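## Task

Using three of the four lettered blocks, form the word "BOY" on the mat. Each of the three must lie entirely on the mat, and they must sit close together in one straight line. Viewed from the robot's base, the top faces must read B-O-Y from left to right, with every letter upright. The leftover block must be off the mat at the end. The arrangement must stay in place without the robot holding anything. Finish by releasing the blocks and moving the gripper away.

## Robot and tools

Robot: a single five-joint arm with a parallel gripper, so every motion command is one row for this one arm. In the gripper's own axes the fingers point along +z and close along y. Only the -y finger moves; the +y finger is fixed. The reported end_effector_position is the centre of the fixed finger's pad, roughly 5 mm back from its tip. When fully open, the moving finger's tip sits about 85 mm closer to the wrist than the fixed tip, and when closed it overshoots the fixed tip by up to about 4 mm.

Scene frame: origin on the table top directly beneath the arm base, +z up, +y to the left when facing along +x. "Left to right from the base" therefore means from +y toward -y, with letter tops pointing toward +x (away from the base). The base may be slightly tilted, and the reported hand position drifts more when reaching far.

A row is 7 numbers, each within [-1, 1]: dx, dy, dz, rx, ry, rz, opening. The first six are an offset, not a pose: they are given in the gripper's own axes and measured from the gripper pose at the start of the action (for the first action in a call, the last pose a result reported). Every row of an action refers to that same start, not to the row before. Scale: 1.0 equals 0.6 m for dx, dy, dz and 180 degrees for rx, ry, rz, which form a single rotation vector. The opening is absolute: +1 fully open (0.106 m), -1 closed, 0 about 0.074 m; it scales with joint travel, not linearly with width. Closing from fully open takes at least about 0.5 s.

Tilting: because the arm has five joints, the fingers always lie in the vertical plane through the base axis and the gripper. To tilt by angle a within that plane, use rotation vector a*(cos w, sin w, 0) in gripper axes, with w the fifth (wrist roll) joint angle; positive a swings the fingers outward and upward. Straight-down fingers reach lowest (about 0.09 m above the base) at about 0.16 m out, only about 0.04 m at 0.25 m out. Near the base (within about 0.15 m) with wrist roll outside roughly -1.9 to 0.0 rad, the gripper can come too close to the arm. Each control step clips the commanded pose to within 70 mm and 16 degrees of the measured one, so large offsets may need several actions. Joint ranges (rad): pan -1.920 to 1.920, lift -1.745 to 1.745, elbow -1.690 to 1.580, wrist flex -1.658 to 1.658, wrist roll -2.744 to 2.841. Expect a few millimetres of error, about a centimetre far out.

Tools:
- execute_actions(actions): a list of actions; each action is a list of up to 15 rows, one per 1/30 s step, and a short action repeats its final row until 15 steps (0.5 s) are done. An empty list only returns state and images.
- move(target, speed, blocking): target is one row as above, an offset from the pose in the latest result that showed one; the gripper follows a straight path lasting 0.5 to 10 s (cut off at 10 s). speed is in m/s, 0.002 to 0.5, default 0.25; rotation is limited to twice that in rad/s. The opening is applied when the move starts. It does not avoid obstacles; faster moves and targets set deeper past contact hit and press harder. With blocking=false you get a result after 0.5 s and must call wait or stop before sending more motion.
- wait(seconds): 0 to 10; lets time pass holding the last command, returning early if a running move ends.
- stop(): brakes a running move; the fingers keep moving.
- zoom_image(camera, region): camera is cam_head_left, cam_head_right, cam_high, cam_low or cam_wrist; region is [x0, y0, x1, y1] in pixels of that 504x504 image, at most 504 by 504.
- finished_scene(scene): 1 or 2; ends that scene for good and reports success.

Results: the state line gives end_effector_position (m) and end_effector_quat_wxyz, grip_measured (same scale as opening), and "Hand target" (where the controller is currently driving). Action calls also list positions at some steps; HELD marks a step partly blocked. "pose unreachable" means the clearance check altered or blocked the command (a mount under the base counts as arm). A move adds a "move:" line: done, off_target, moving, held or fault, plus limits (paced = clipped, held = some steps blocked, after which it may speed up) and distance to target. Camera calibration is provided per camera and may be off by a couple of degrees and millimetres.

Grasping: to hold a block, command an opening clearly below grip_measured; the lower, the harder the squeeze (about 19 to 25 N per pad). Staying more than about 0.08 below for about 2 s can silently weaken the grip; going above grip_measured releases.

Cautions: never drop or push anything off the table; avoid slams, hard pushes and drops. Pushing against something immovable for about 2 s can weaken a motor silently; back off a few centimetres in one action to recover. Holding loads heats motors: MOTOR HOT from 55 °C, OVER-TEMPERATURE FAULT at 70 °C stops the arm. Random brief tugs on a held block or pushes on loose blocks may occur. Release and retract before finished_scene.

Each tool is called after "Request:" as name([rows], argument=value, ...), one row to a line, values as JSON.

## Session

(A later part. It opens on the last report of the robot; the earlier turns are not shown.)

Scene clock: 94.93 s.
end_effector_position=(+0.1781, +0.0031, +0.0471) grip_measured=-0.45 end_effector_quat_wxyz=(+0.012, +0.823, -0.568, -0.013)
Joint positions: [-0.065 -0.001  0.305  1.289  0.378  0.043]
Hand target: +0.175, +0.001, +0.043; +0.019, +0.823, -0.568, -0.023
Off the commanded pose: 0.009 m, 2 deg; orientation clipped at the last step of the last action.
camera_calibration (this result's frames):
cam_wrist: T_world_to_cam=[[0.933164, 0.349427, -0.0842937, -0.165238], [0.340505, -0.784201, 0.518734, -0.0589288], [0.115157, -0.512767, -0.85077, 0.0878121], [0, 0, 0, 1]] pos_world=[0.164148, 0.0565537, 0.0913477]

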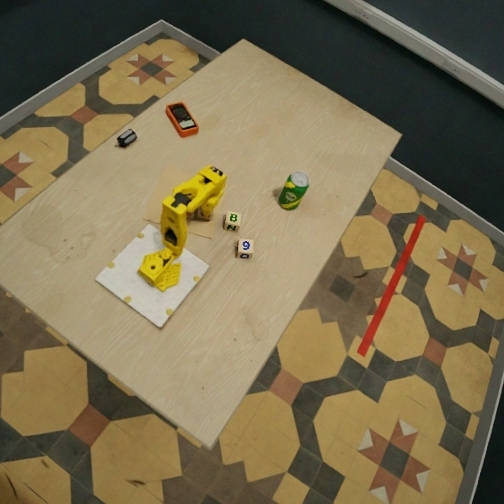

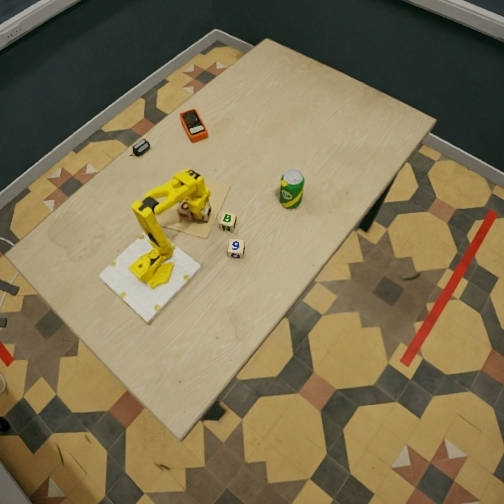

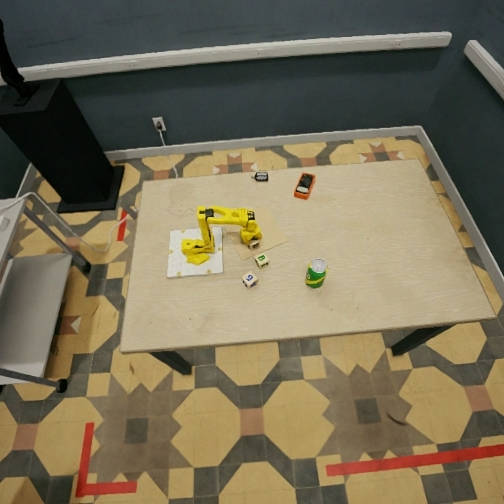

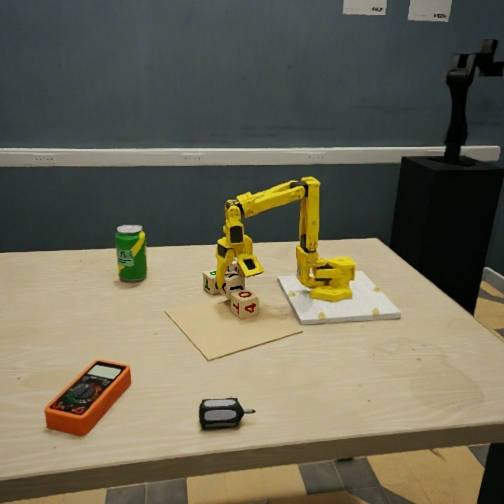

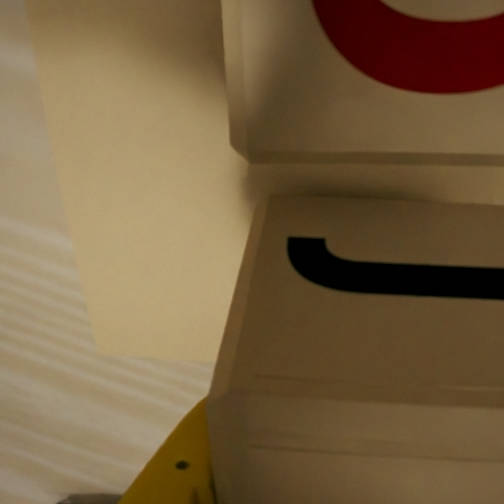

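Request:
execute_actions([
  [[-0.0015,0.0055,0.0104,-0.0073,-0.0025,-0.003,-0.51],[-0.0059,0.0049,0.0162,-0.008,-0.0027,-0.0075,-0.51],[-0.0102,0.0042,0.0237,-0.009,-0.003,-0.012,-0.51],[-0.0125,0.0037,0.0321,-0.01,-0.0033,-0.0145,-0.51],[-0.0131,0.0034,0.0396,-0.0105,-0.0036,-0.015,-0.51],[-0.0131,0.0033,0.0446,-0.0105,-0.0036,-0.015,-0.51],[-0.013,0.0031,0.0479,-0.0105,-0.0036,-0.015,-0.51],[-0.013,0.0031,0.0479,-0.0105,-0.0036,-0.015,-0.48],[-0.013,0.0056,0.0479,-0.0105,-0.0036,-0.015,-0.41],[-0.01,0.0081,0.0455,-0.0095,-0.0033,-0.014,-0.31],[-0.0027,0.0086,0.0372,-0.007,-0.0025,-0.015,-0.21],[0.0122,0.0095,0.0221,-0.004,-0.0015,-0.019,-0.13],[0.0321,0.0103,0.0053,-0.001,-0.0005,-0.024,-0.1],[0.0537,0.0114,-0.0115,0.002,0.0005,-0.029,-0.1],[0.0752,0.0123,-0.0267,0.005,0.001,-0.034,-0.1]],
])

Scene clock: 99.67 s.
end_effector_position=(+0.1756, -0.0081, +0.0361) grip_measured=-0.19 end_effector_quat_wxyz=(+0.012, +0.840, -0.542, -0.016)
Joint positions: [-0.007  0.013  0.374  1.211  0.499  0.062]
Hand target: +0.184, -0.037, +0.058; -0.003, +0.847, -0.531, +0.015
Off the commanded pose: 0.045 m, 3 deg.
Step readings (end_effector_position):
0: (+0.1781, +0.0031, +0.0471)
1: (+0.1783, +0.0031, +0.0470)
2: (+0.1778, +0.0031, +0.0463)
4: (+0.1762, +0.0044, +0.0420)
8: (+0.1726, +0.0074, +0.0269)
15: end_effector_position above
camera_calibration (this result's frames):
cam_wrist: T_world_to_cam=[[0.908973, 0.407611, -0.0872985, -0.155121], [0.391593, -0.763157, 0.514049, -0.0698343], [0.142909, -0.501442, -0.853307, 0.0683479], [0, 0, 0, 1]] pos_world=[0.15858, 0.0442069, 0.0806782]

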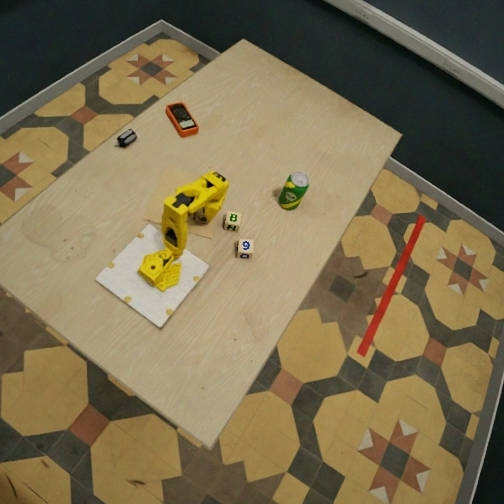

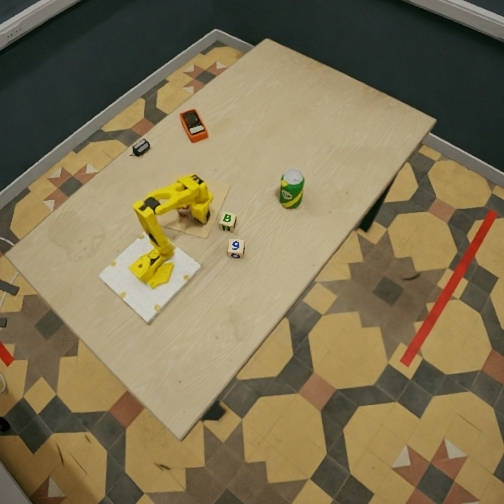

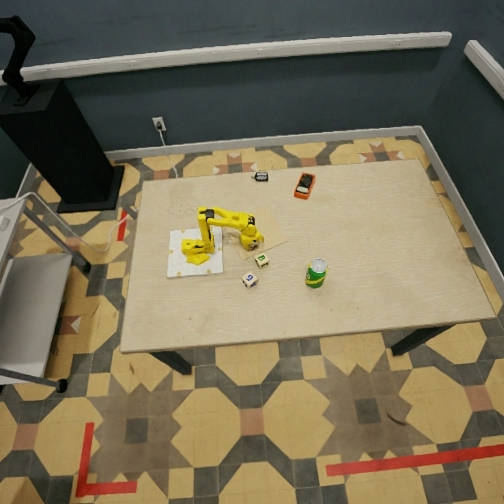

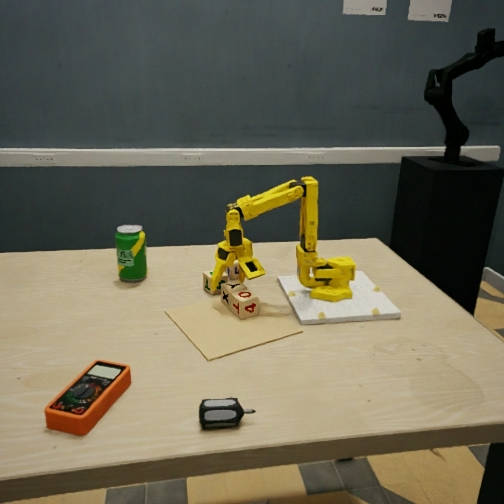

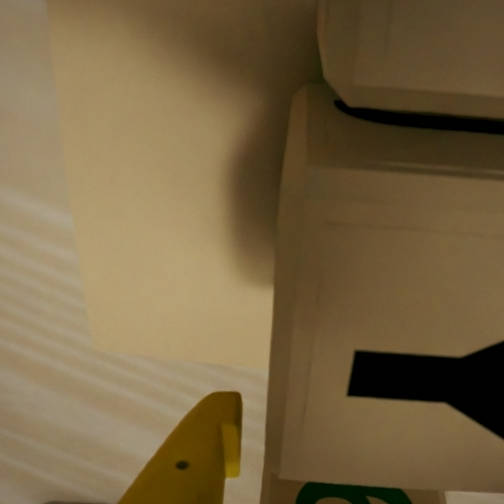

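Request:
zoom_image(camera="cam_wrist", region=[240, 0, 504, 264])

Request:
execute_actions(actions=[])

Region (240, 0, 504, 264) of cam_wrist's 504x504 image, scaled by 1.909.

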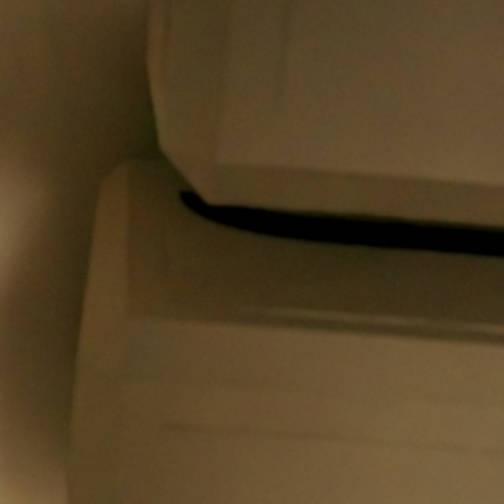

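Scene clock: 99.97 s.
end_effector_position=(+0.1833, -0.0354, +0.0557) grip_measured=-0.11 end_effector_quat_wxyz=(-0.002, +0.847, -0.532, +0.011)
Joint positions: [ 0.134 -0.033  0.276  1.294  0.663  0.067]
Hand target: +0.184, -0.038, +0.058; -0.003, +0.847, -0.532, +0.015
Off the commanded pose: 0.011 m, 3 deg.
camera_calibration (this result's frames):
cam_wrist: T_world_to_cam=[[0.902915, 0.428407, -0.0348212, -0.150331], [0.377199, -0.750929, 0.542058, -0.102264], [0.206073, -0.502567, -0.839619, 0.0578565], [0, 0, 0, 1]] pos_world=[0.162388, 0.0166866, 0.0987759]

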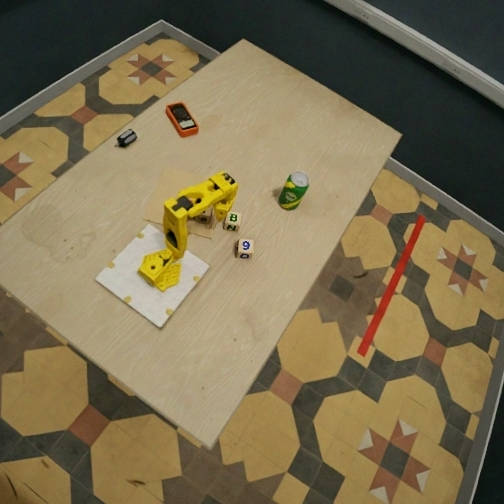

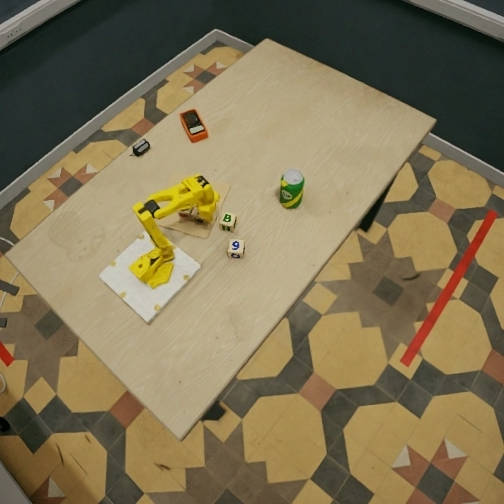

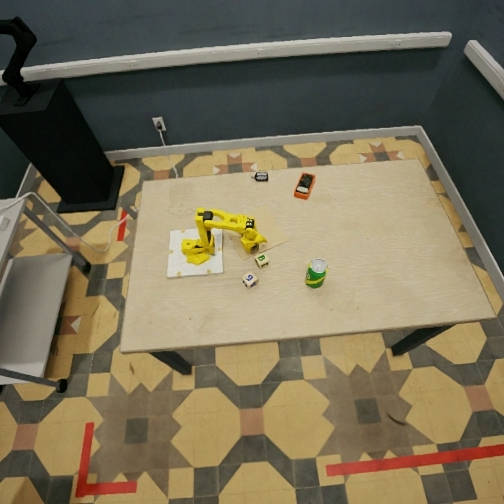

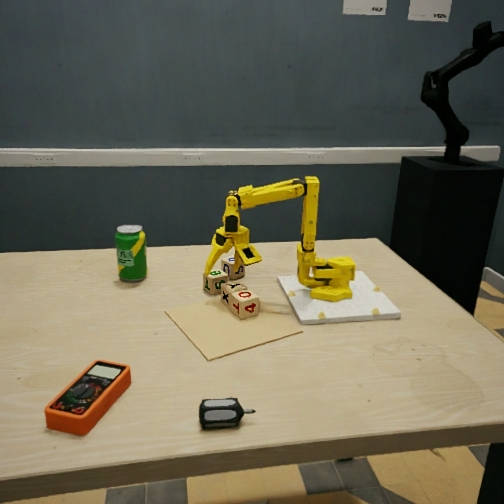

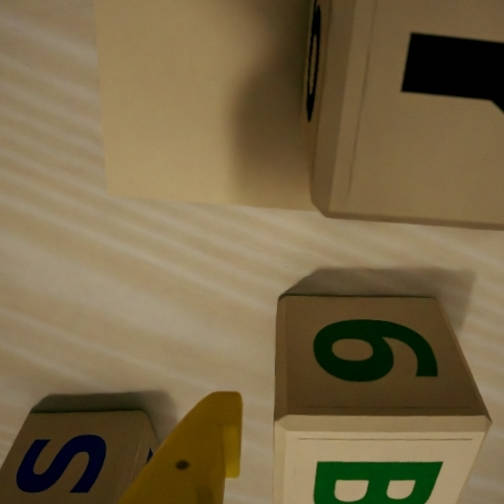

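Request:
execute_actions(actions=[])

Request:
zoom_image(camera="cam_wrist", region=[240, 240, 504, 504])

Request:
zoom_image(camera="cam_wrist", region=[240, 0, 504, 264])

Scene clock: 101.17 s.
end_effector_position=(+0.1833, -0.0354, +0.0557) grip_measured=-0.11 end_effector_quat_wxyz=(-0.002, +0.847, -0.531, +0.011)
Joint positions: [ 0.134 -0.033  0.276  1.294  0.665  0.067]
Hand target: +0.184, -0.038, +0.058; -0.003, +0.847, -0.532, +0.015
Off the commanded pose: 0.011 m, 3 deg.
camera_calibration (this result's frames):
cam_wrist: T_world_to_cam=[[0.902256, 0.42979, -0.0348474, -0.150161], [0.378357, -0.750332, 0.542077, -0.102467], [0.206832, -0.502277, -0.839606, 0.0577205], [0, 0, 0, 1]] pos_world=[0.162314, 0.0166451, 0.0987747]

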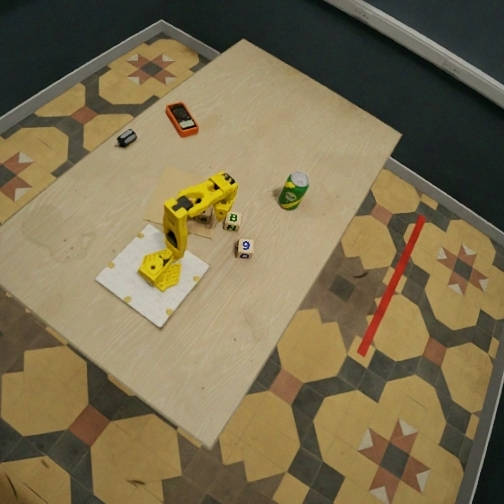

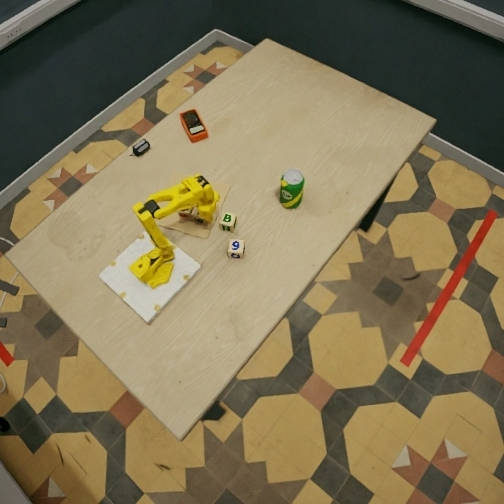

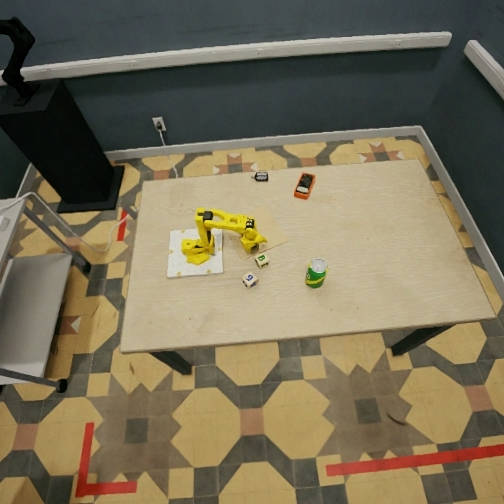

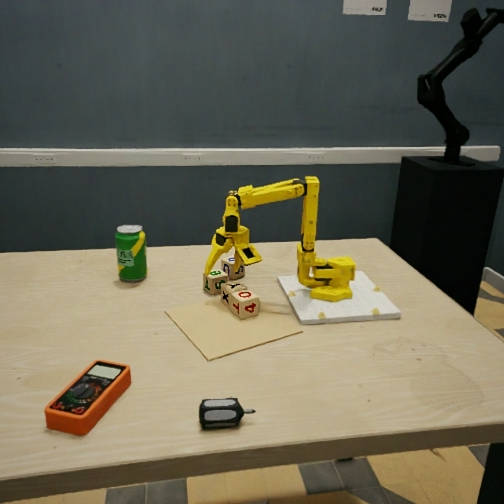

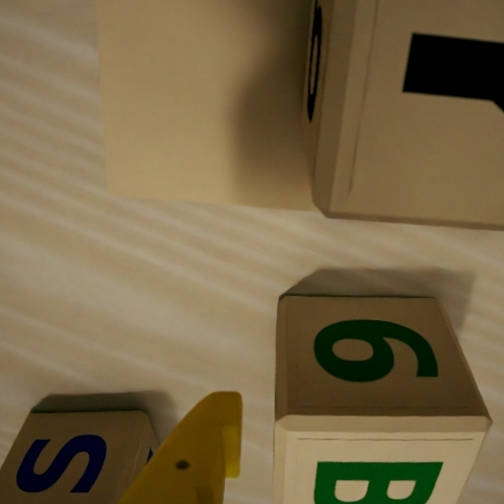

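Region (240, 240, 504, 504) of cam_wrist's 504x504 image, scaled by 1.909.

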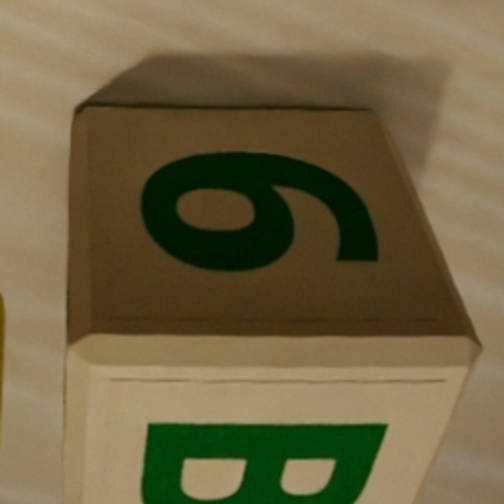

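Region (240, 0, 504, 264) of cam_wrist's 504x504 image, scaled by 1.909.

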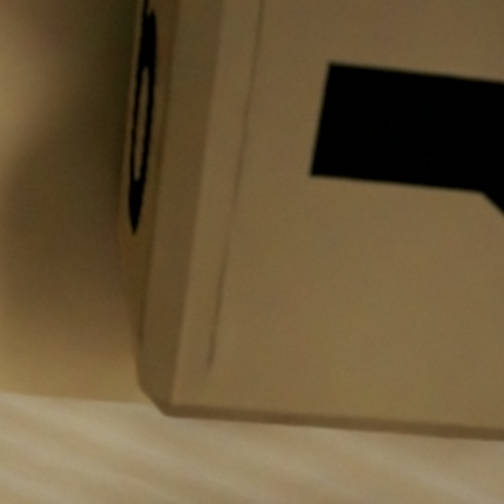

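Request:
execute_actions([
  [[0.0112,0.001,-0.0003,0.0,0.0,0.0005,-0.1],[0.0223,0.0013,0.0049,-0.002,-0.0016,0.001,-0.1],[0.0351,0.0015,0.0134,-0.004,-0.0032,0.0015,-0.1],[0.0466,0.002,0.0236,-0.006,-0.0048,0.002,-0.1],[0.0549,0.0023,0.0337,-0.008,-0.0064,0.0025,-0.1],[0.0597,0.0025,0.0438,-0.0098,-0.0078,0.003,-0.1],[0.061,0.0011,0.0522,-0.0113,-0.009,0.003,-0.16],[0.0627,-0.0005,0.0589,-0.0124,-0.0099,0.003,-0.23],[0.0645,-0.0024,0.0631,-0.0131,-0.0104,0.003,-0.3],[0.0658,-0.0037,0.0648,-0.0131,-0.0104,0.003,-0.36],[0.0666,-0.0044,0.0648,-0.0131,-0.0104,0.003,-0.41],[0.0666,-0.0044,0.0648,-0.0131,-0.0104,0.003,-0.45],[0.0666,-0.0044,0.0648,-0.0131,-0.0104,0.003,-0.48],[0.0666,-0.0044,0.0648,-0.0131,-0.0104,0.003,-0.51],[0.0666,-0.0044,0.0648,-0.0131,-0.0104,0.003,-0.51]],
])

Scene clock: 106.37 s.
end_effector_position=(+0.2024, -0.0676, +0.0195) grip_measured=-0.43 end_effector_quat_wxyz=(+0.007, +0.845, -0.535, -0.011)
Joint positions: [0.265 0.341 0.052 1.191 0.786 0.045]
Hand target: +0.203, -0.070, +0.017; +0.007, +0.844, -0.535, -0.014
Off the commanded pose: 0.004 m, 0 deg.
Step readings (end_effector_position):
0: (+0.1833, -0.0354, +0.0557)
1: (+0.1836, -0.0355, +0.0559)
2: (+0.1843, -0.0368, +0.0562)
4: (+0.1874, -0.0438, +0.0540)
8: (+0.1941, -0.0616, +0.0374)
15: end_effector_position above
camera_calibration (this result's frames):
cam_wrist: T_world_to_cam=[[0.90378, 0.421761, -0.0727931, -0.154965], [0.395835, -0.759005, 0.516939, -0.117918], [0.162774, -0.496013, -0.852922, 0.0168376], [0, 0, 0, 1]] pos_world=[0.18399, -0.0157903, 0.064037]

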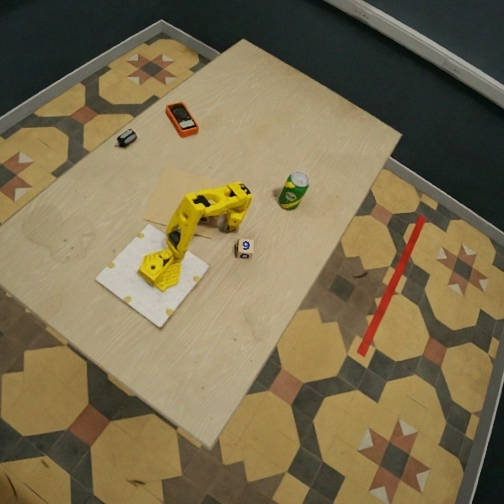

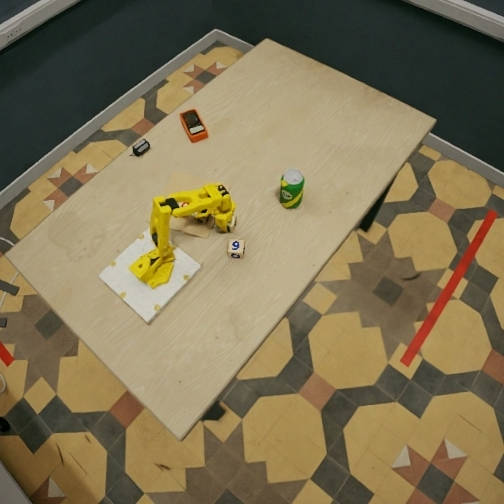

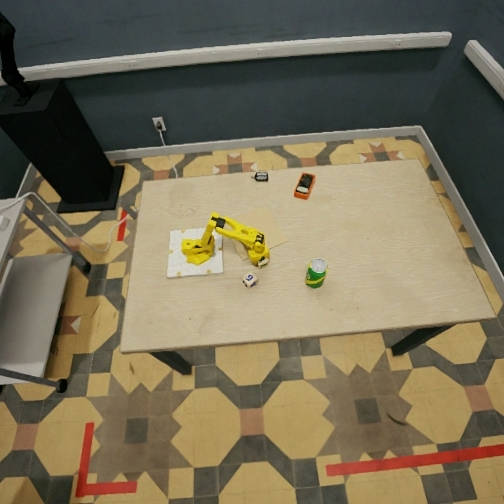

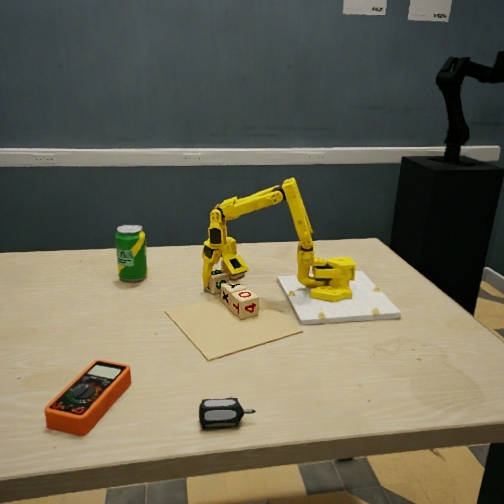

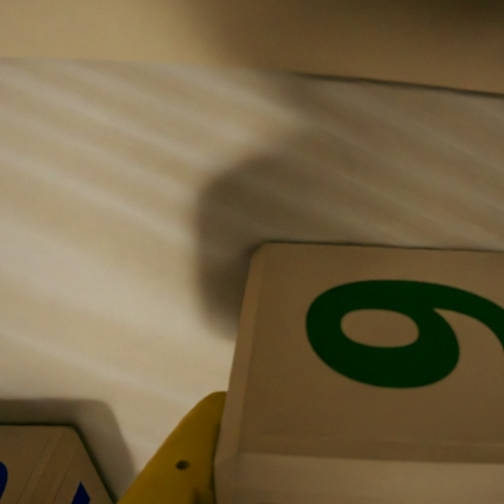

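Request:
zoom_image(camera="cam_low", region=[160, 220, 320, 380])

Request:
execute_actions(actions=[])

Region (160, 220, 320, 380) of cam_low's 504x504 image, scaled by 3.150, with more detail than that image has.

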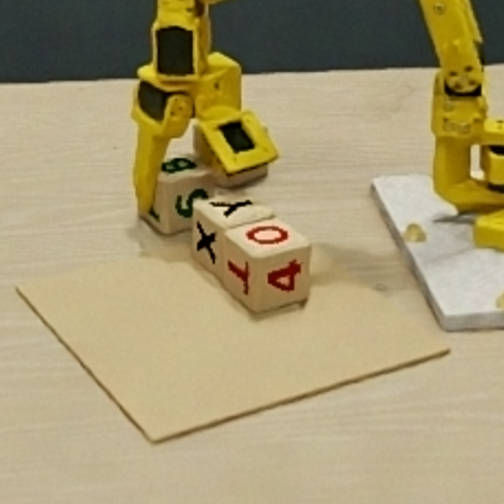

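Scene clock: 106.60 s.
end_effector_position=(+0.2050, -0.0684, +0.0209) grip_measured=-0.44 end_effector_quat_wxyz=(+0.005, +0.845, -0.535, -0.005)
Joint positions: [0.265 0.342 0.038 1.191 0.786 0.044]
Hand target: +0.204, -0.070, +0.017; +0.007, +0.845, -0.535, -0.013
Off the commanded pose: 0.004 m, 1 deg.
camera_calibration (this result's frames):
cam_wrist: T_world_to_cam=[[0.904545, 0.421594, -0.0636903, -0.157233], [0.38979, -0.757107, 0.524264, -0.11901], [0.172806, -0.499046, -0.849171, 0.0148346], [0, 0, 0, 1]] pos_world=[0.18605, -0.0164118, 0.0649756]

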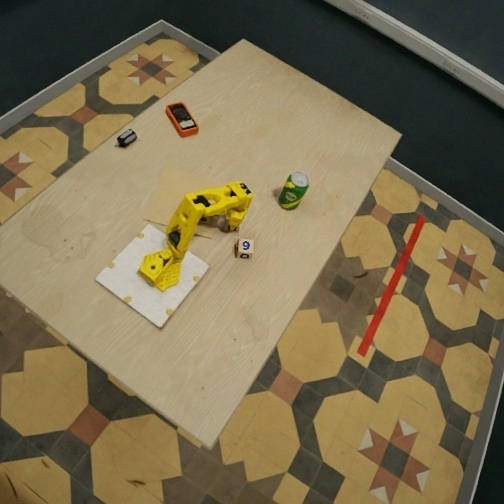

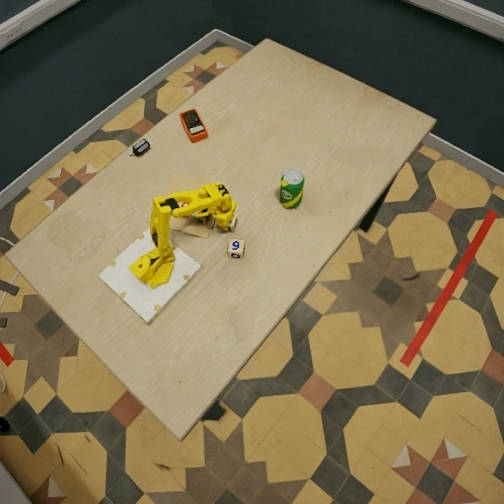

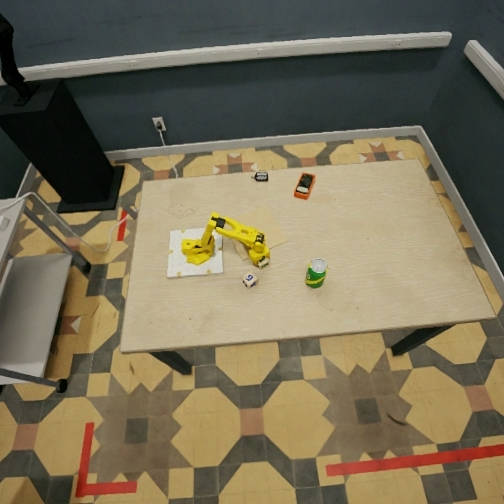

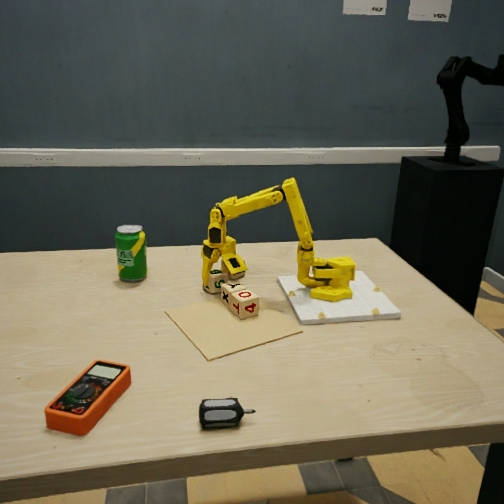

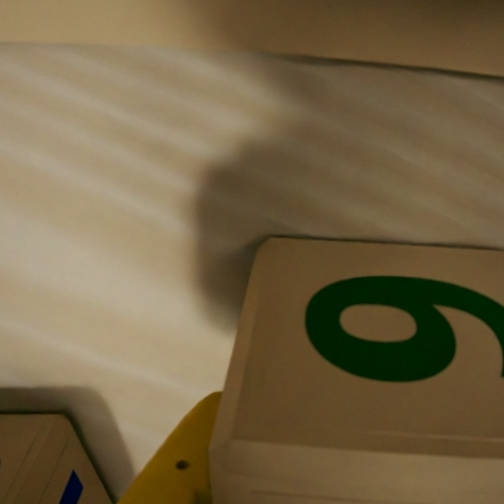

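Request:
execute_actions([
  [[0.0017,0.0001,-0.0017,0.0,0.0,0.0,-0.51],[0.0,0.0002,-0.0167,0.0,0.0,0.0,-0.51],[-0.0051,0.0002,-0.0367,0.0,0.0,0.0,-0.51],[-0.0151,-0.0018,-0.0567,0.0,0.0,0.002,-0.51],[-0.03,-0.004,-0.075,0.0,0.0,0.005,-0.51],[-0.0499,-0.0067,-0.0883,0.0,0.0,0.008,-0.51],[-0.0715,-0.0095,-0.0966,0.0,0.0,0.011,-0.51],[-0.0939,-0.0116,-0.0999,0.0,0.0,0.014,-0.51],[-0.1164,-0.0129,-0.0998,0.0,0.0,0.017,-0.51],[-0.1388,-0.0142,-0.0998,0.0,0.0,0.019,-0.51],[-0.1613,-0.0155,-0.0997,0.0,0.0,0.021,-0.51],[-0.1838,-0.0168,-0.0997,0.0,0.0,0.023,-0.51],[-0.2062,-0.0181,-0.0996,0.0,0.0,0.025,-0.51],[-0.2279,-0.0193,-0.0996,0.0,0.0,0.025,-0.51],[-0.2495,-0.0206,-0.0995,0.0,0.0,0.025,-0.51]],
])

Scene clock: 109.77 s.
end_effector_position=(+0.1683, +0.0224, +0.0766) grip_measured=-0.45 end_effector_quat_wxyz=(+0.022, +0.832, -0.554, -0.023)
Joint positions: [-0.177 -0.076  0.174  1.522  0.298  0.043]
Hand target: +0.150, +0.056, +0.079; +0.029, +0.832, -0.554, -0.021
Off the commanded pose: 0.052 m, 3 deg.
Step readings (end_effector_position):
0: (+0.2050, -0.0684, +0.0209)
1: (+0.2050, -0.0684, +0.0209)
2: (+0.2050, -0.0684, +0.0214)
4: (+0.2045, -0.0682, +0.0274)
8: (+0.1976, -0.0500, +0.0562)
15: end_effector_position above
camera_calibration (this result's frames):
cam_wrist: T_world_to_cam=[[0.918751, 0.3788, -0.111386, -0.156552], [0.379655, -0.770066, 0.512699, -0.0622899], [0.108435, -0.513331, -0.851313, 0.125135], [0, 0, 0, 1]] pos_world=[0.153912, 0.0755706, 0.121027]

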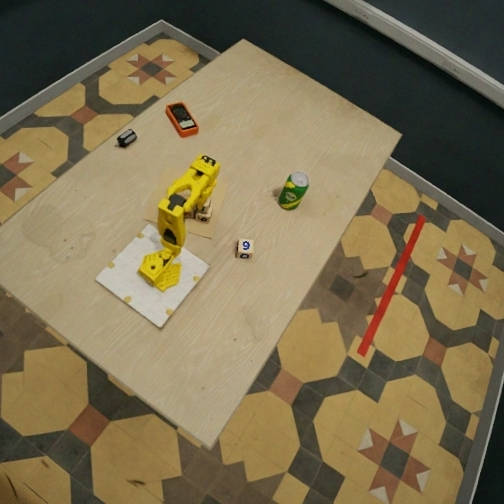

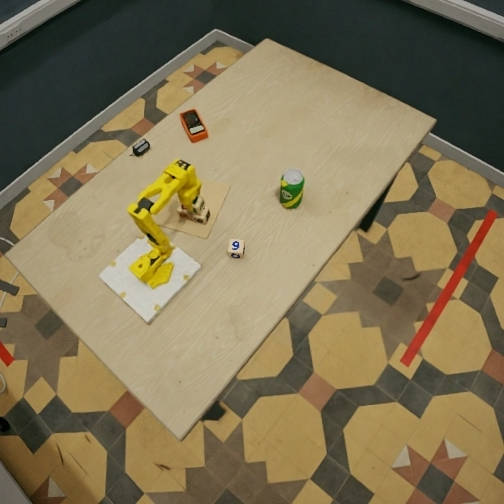

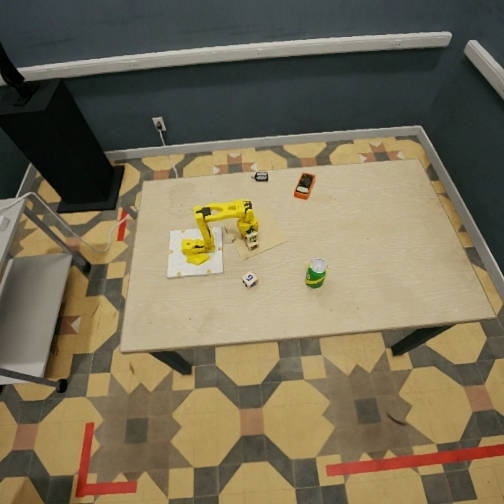

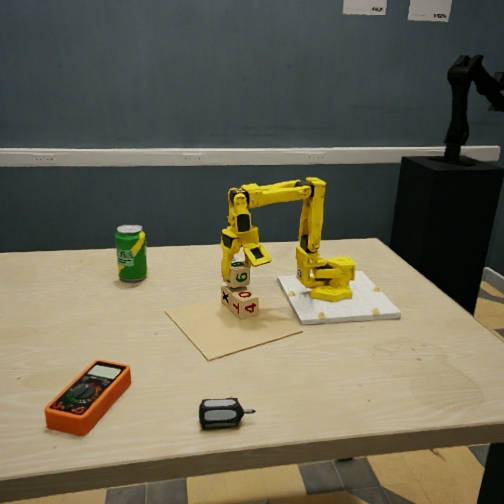

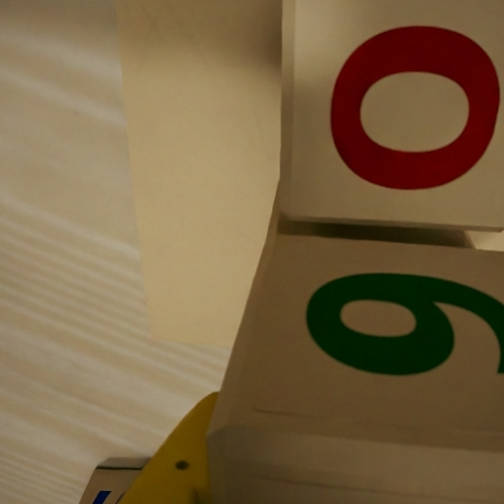

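Request:
zoom_image(camera="cam_low", region=[160, 220, 320, 380])

Request:
zoom_image(camera="cam_head_right", region=[130, 150, 270, 290])

Request:
execute_actions(actions=[])

Region (160, 220, 320, 380) of cam_low's 504x504 image, scaled by 3.150, with more detail than that image has.

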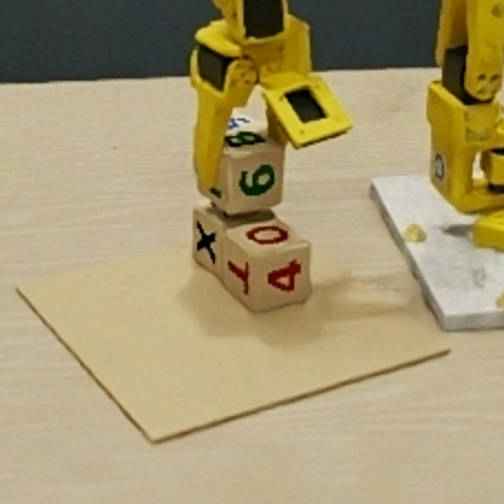

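Region (130, 150, 270, 290) of cam_head_right's 504x504 image, scaled by 3.600, with more detail than that image has.

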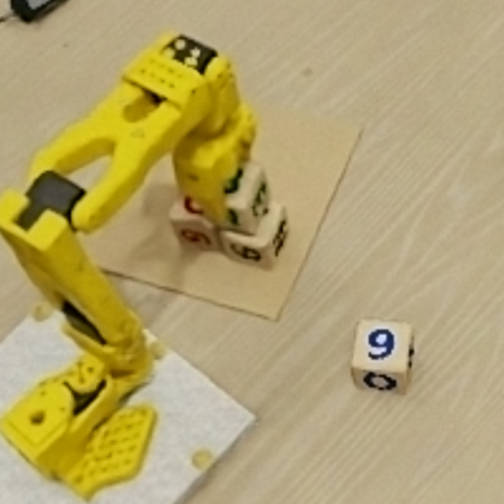

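Scene clock: 110.07 s.
end_effector_position=(+0.1541, +0.0558, +0.0792) grip_measured=-0.45 end_effector_quat_wxyz=(+0.023, +0.832, -0.554, -0.017)
Joint positions: [-0.384 -0.135  0.22   1.529  0.091  0.043]
Hand target: +0.150, +0.056, +0.079; +0.029, +0.832, -0.554, -0.022
Off the commanded pose: 0.017 m, 3 deg.
camera_calibration (this result's frames):
cam_wrist: T_world_to_cam=[[0.919521, 0.378271, -0.106732, -0.156334], [0.375638, -0.765875, 0.521854, -0.0328136], [0.115658, -0.519949, -0.846331, 0.144903], [0, 0, 0, 1]] pos_world=[0.139319, 0.109347, 0.123074]

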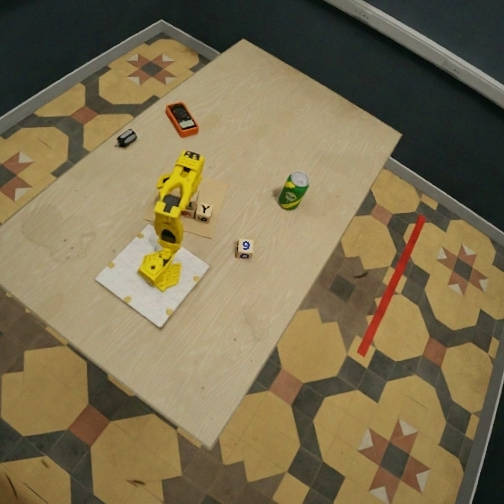

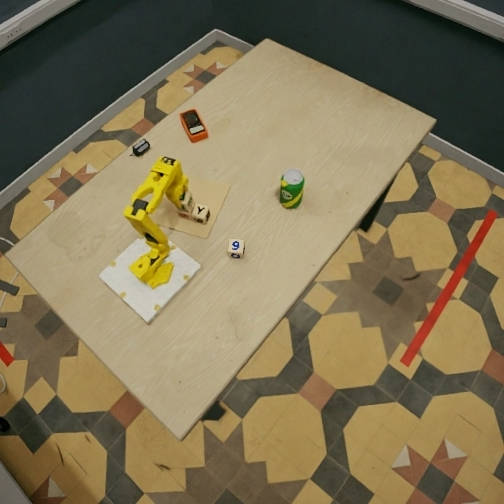

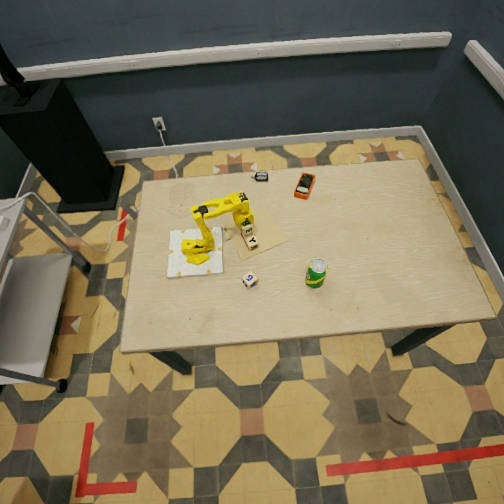

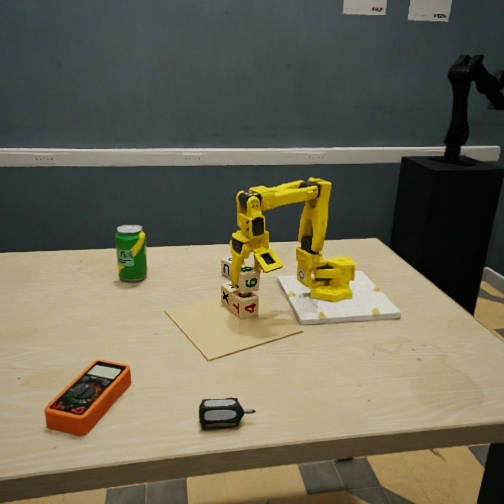

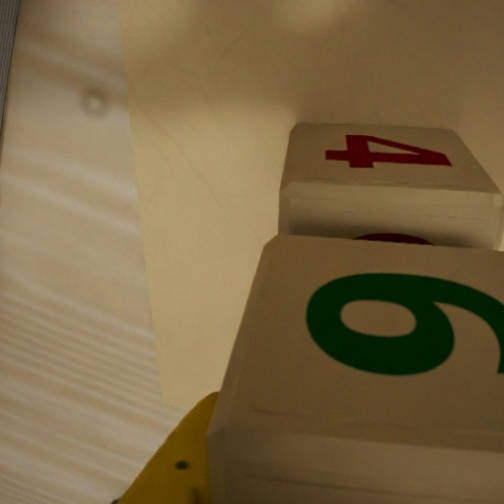

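Request:
execute_actions(actions=[])

Request:
zoom_image(camera="cam_wrist", region=[240, 90, 504, 354])

Request:
zoom_image(camera="cam_wrist", region=[180, 240, 444, 504])

Scene clock: 110.30 s.
end_effector_position=(+0.1541, +0.0558, +0.0792) grip_measured=-0.45 end_effector_quat_wxyz=(+0.023, +0.831, -0.555, -0.017)
Joint positions: [-0.384 -0.135  0.22   1.529  0.09   0.043]
Hand target: +0.150, +0.056, +0.079; +0.029, +0.831, -0.555, -0.022
Off the commanded pose: 0.017 m, 3 deg.
camera_calibration (this result's frames):
cam_wrist: T_world_to_cam=[[0.920103, 0.376853, -0.106738, -0.156343], [0.37445, -0.766406, 0.521928, -0.0325964], [0.114886, -0.520196, -0.846285, 0.145038], [0, 0, 0, 1]] pos_world=[0.139395, 0.109385, 0.123069]

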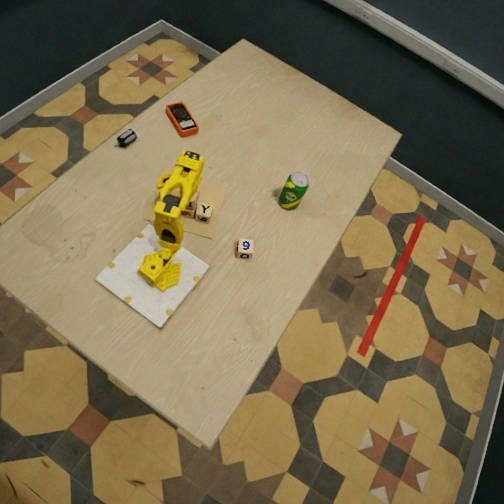

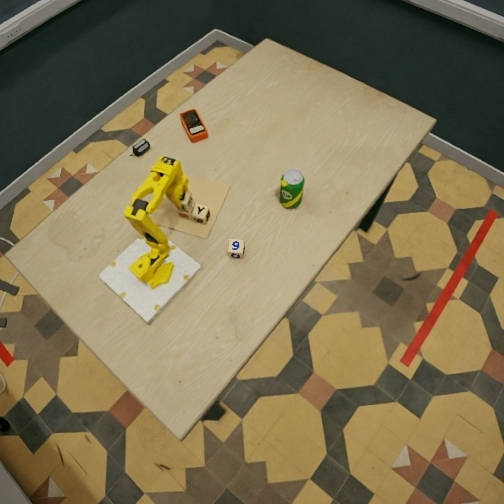

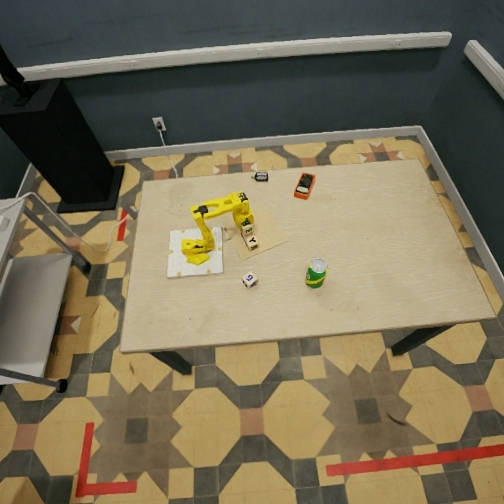

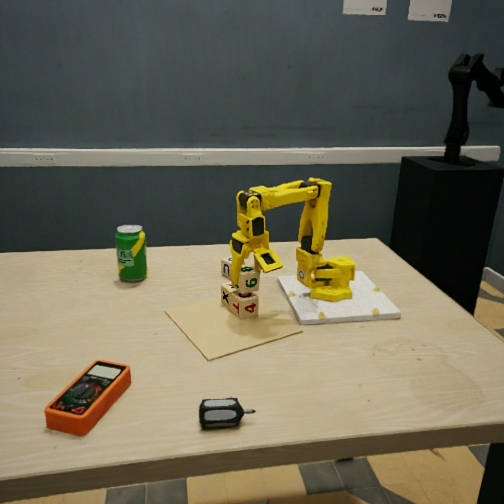

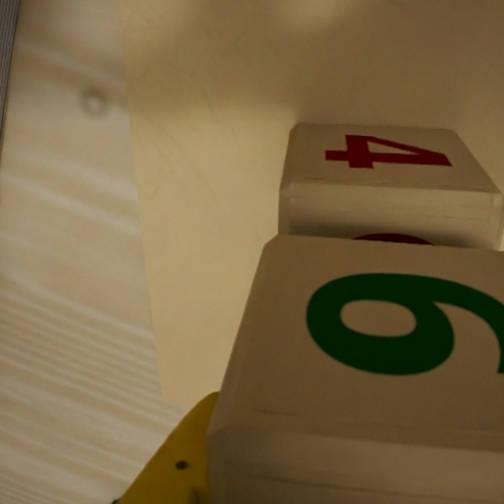

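Region (240, 90, 504, 354) of cam_wrist's 504x504 image, scaled by 1.909.

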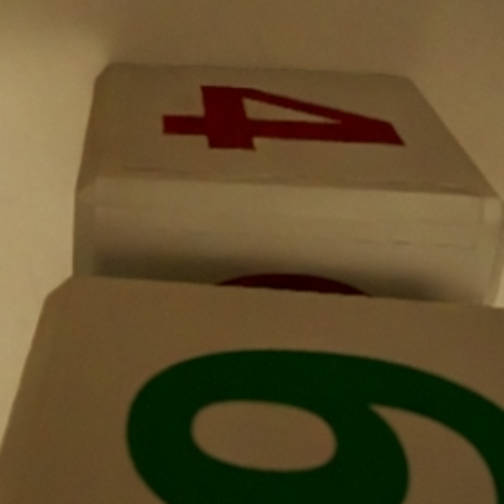

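Region (180, 240, 444, 504) of cam_wrist's 504x504 image, scaled by 1.909.

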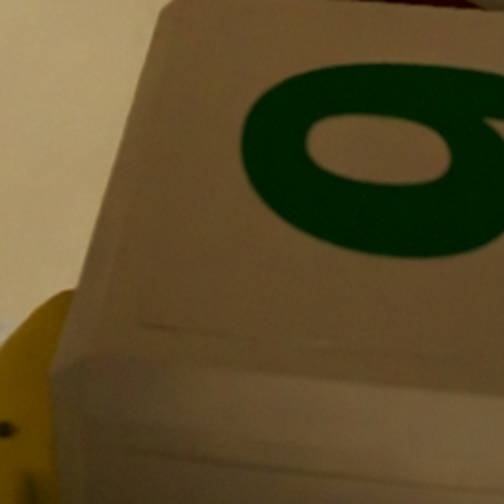

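Request:
execute_actions([
  [[-0.0114,0.0045,0.0006,-0.005,0.0005,0.0,-0.51],[-0.0264,0.0019,0.0005,-0.0055,0.0012,0.0,-0.51],[-0.0447,-0.0008,0.0004,-0.006,0.0021,0.0,-0.51],[-0.0613,-0.0035,0.002,-0.0066,0.003,0.0,-0.51],[-0.073,-0.0054,0.0036,-0.0072,0.0036,0.0,-0.51],[-0.0796,-0.0061,0.0069,-0.0078,0.004,0.0,-0.51],[-0.0829,-0.0065,0.0135,-0.0083,0.0042,0.0,-0.51],[-0.0842,-0.0071,0.0235,-0.0088,0.0042,0.0,-0.51],[-0.0842,-0.0078,0.0352,-0.0088,0.0042,0.0,-0.51],[-0.0842,-0.0084,0.0468,-0.0088,0.0042,0.0,-0.51],[-0.0841,-0.0091,0.0585,-0.0088,0.0042,0.0,-0.51],[-0.0841,-0.0097,0.0685,-0.0088,0.0042,0.0,-0.51],[-0.0841,-0.0101,0.0751,-0.0088,0.0042,0.0,-0.51],[-0.0841,-0.0103,0.0801,-0.0088,0.0042,0.0,-0.51],[-0.0841,-0.0105,0.0834,-0.0088,0.0042,0.0,-0.51]],
])

Scene clock: 113.87 s.
end_effector_position=(+0.1363, +0.1011, +0.0427) grip_measured=-0.45 end_effector_quat_wxyz=(+0.038, +0.831, -0.554, -0.017)
Joint positions: [-0.662  0.011  0.331  1.3   -0.187  0.043]
Hand target: +0.135, +0.102, +0.031; +0.040, +0.831, -0.554, -0.017
Off the commanded pose: 0.014 m, 0 deg.
Step readings (end_effector_position):
0: (+0.1541, +0.0558, +0.0792)
1: (+0.1540, +0.0561, +0.0792)
2: (+0.1533, +0.0572, +0.0792)
4: (+0.1498, +0.0652, +0.0793)
8: (+0.1385, +0.0903, +0.0753)
15: end_effector_position above
camera_calibration (this result's frames):
cam_wrist: T_world_to_cam=[[0.917262, 0.375727, -0.132134, -0.159346], [0.384977, -0.751366, 0.53595, 0.0242024], [0.10209, -0.542475, -0.833846, 0.143208], [0, 0, 0, 1]] pos_world=[0.122224, 0.155742, 0.0853873]

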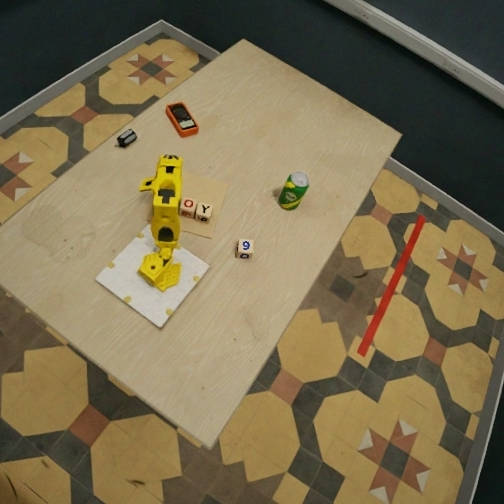

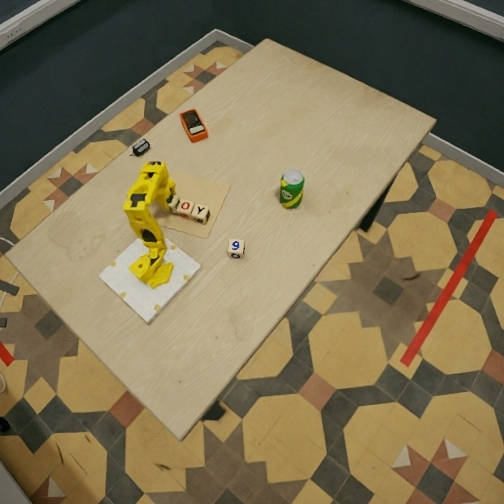

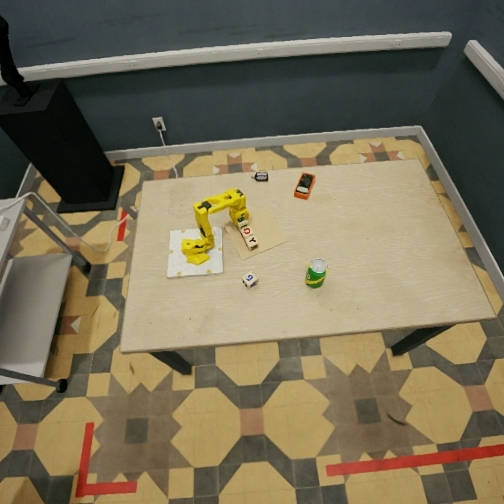

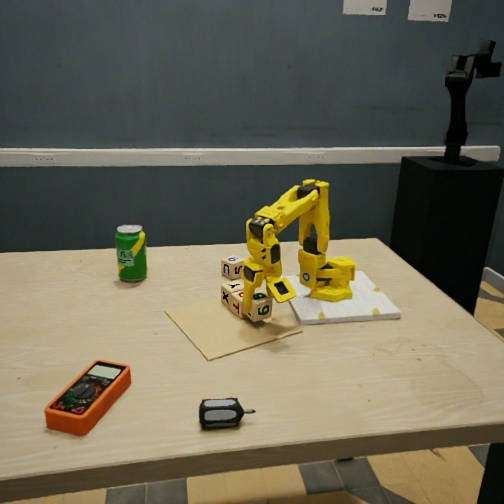

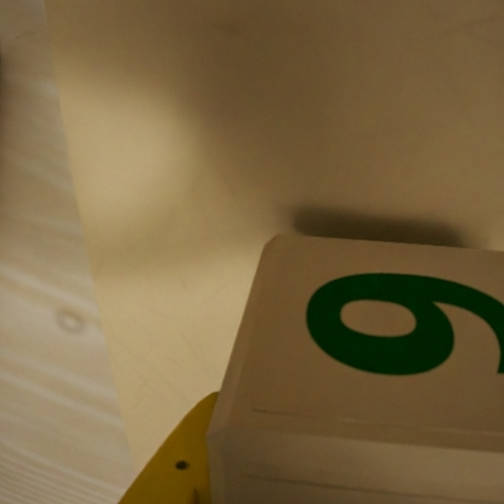

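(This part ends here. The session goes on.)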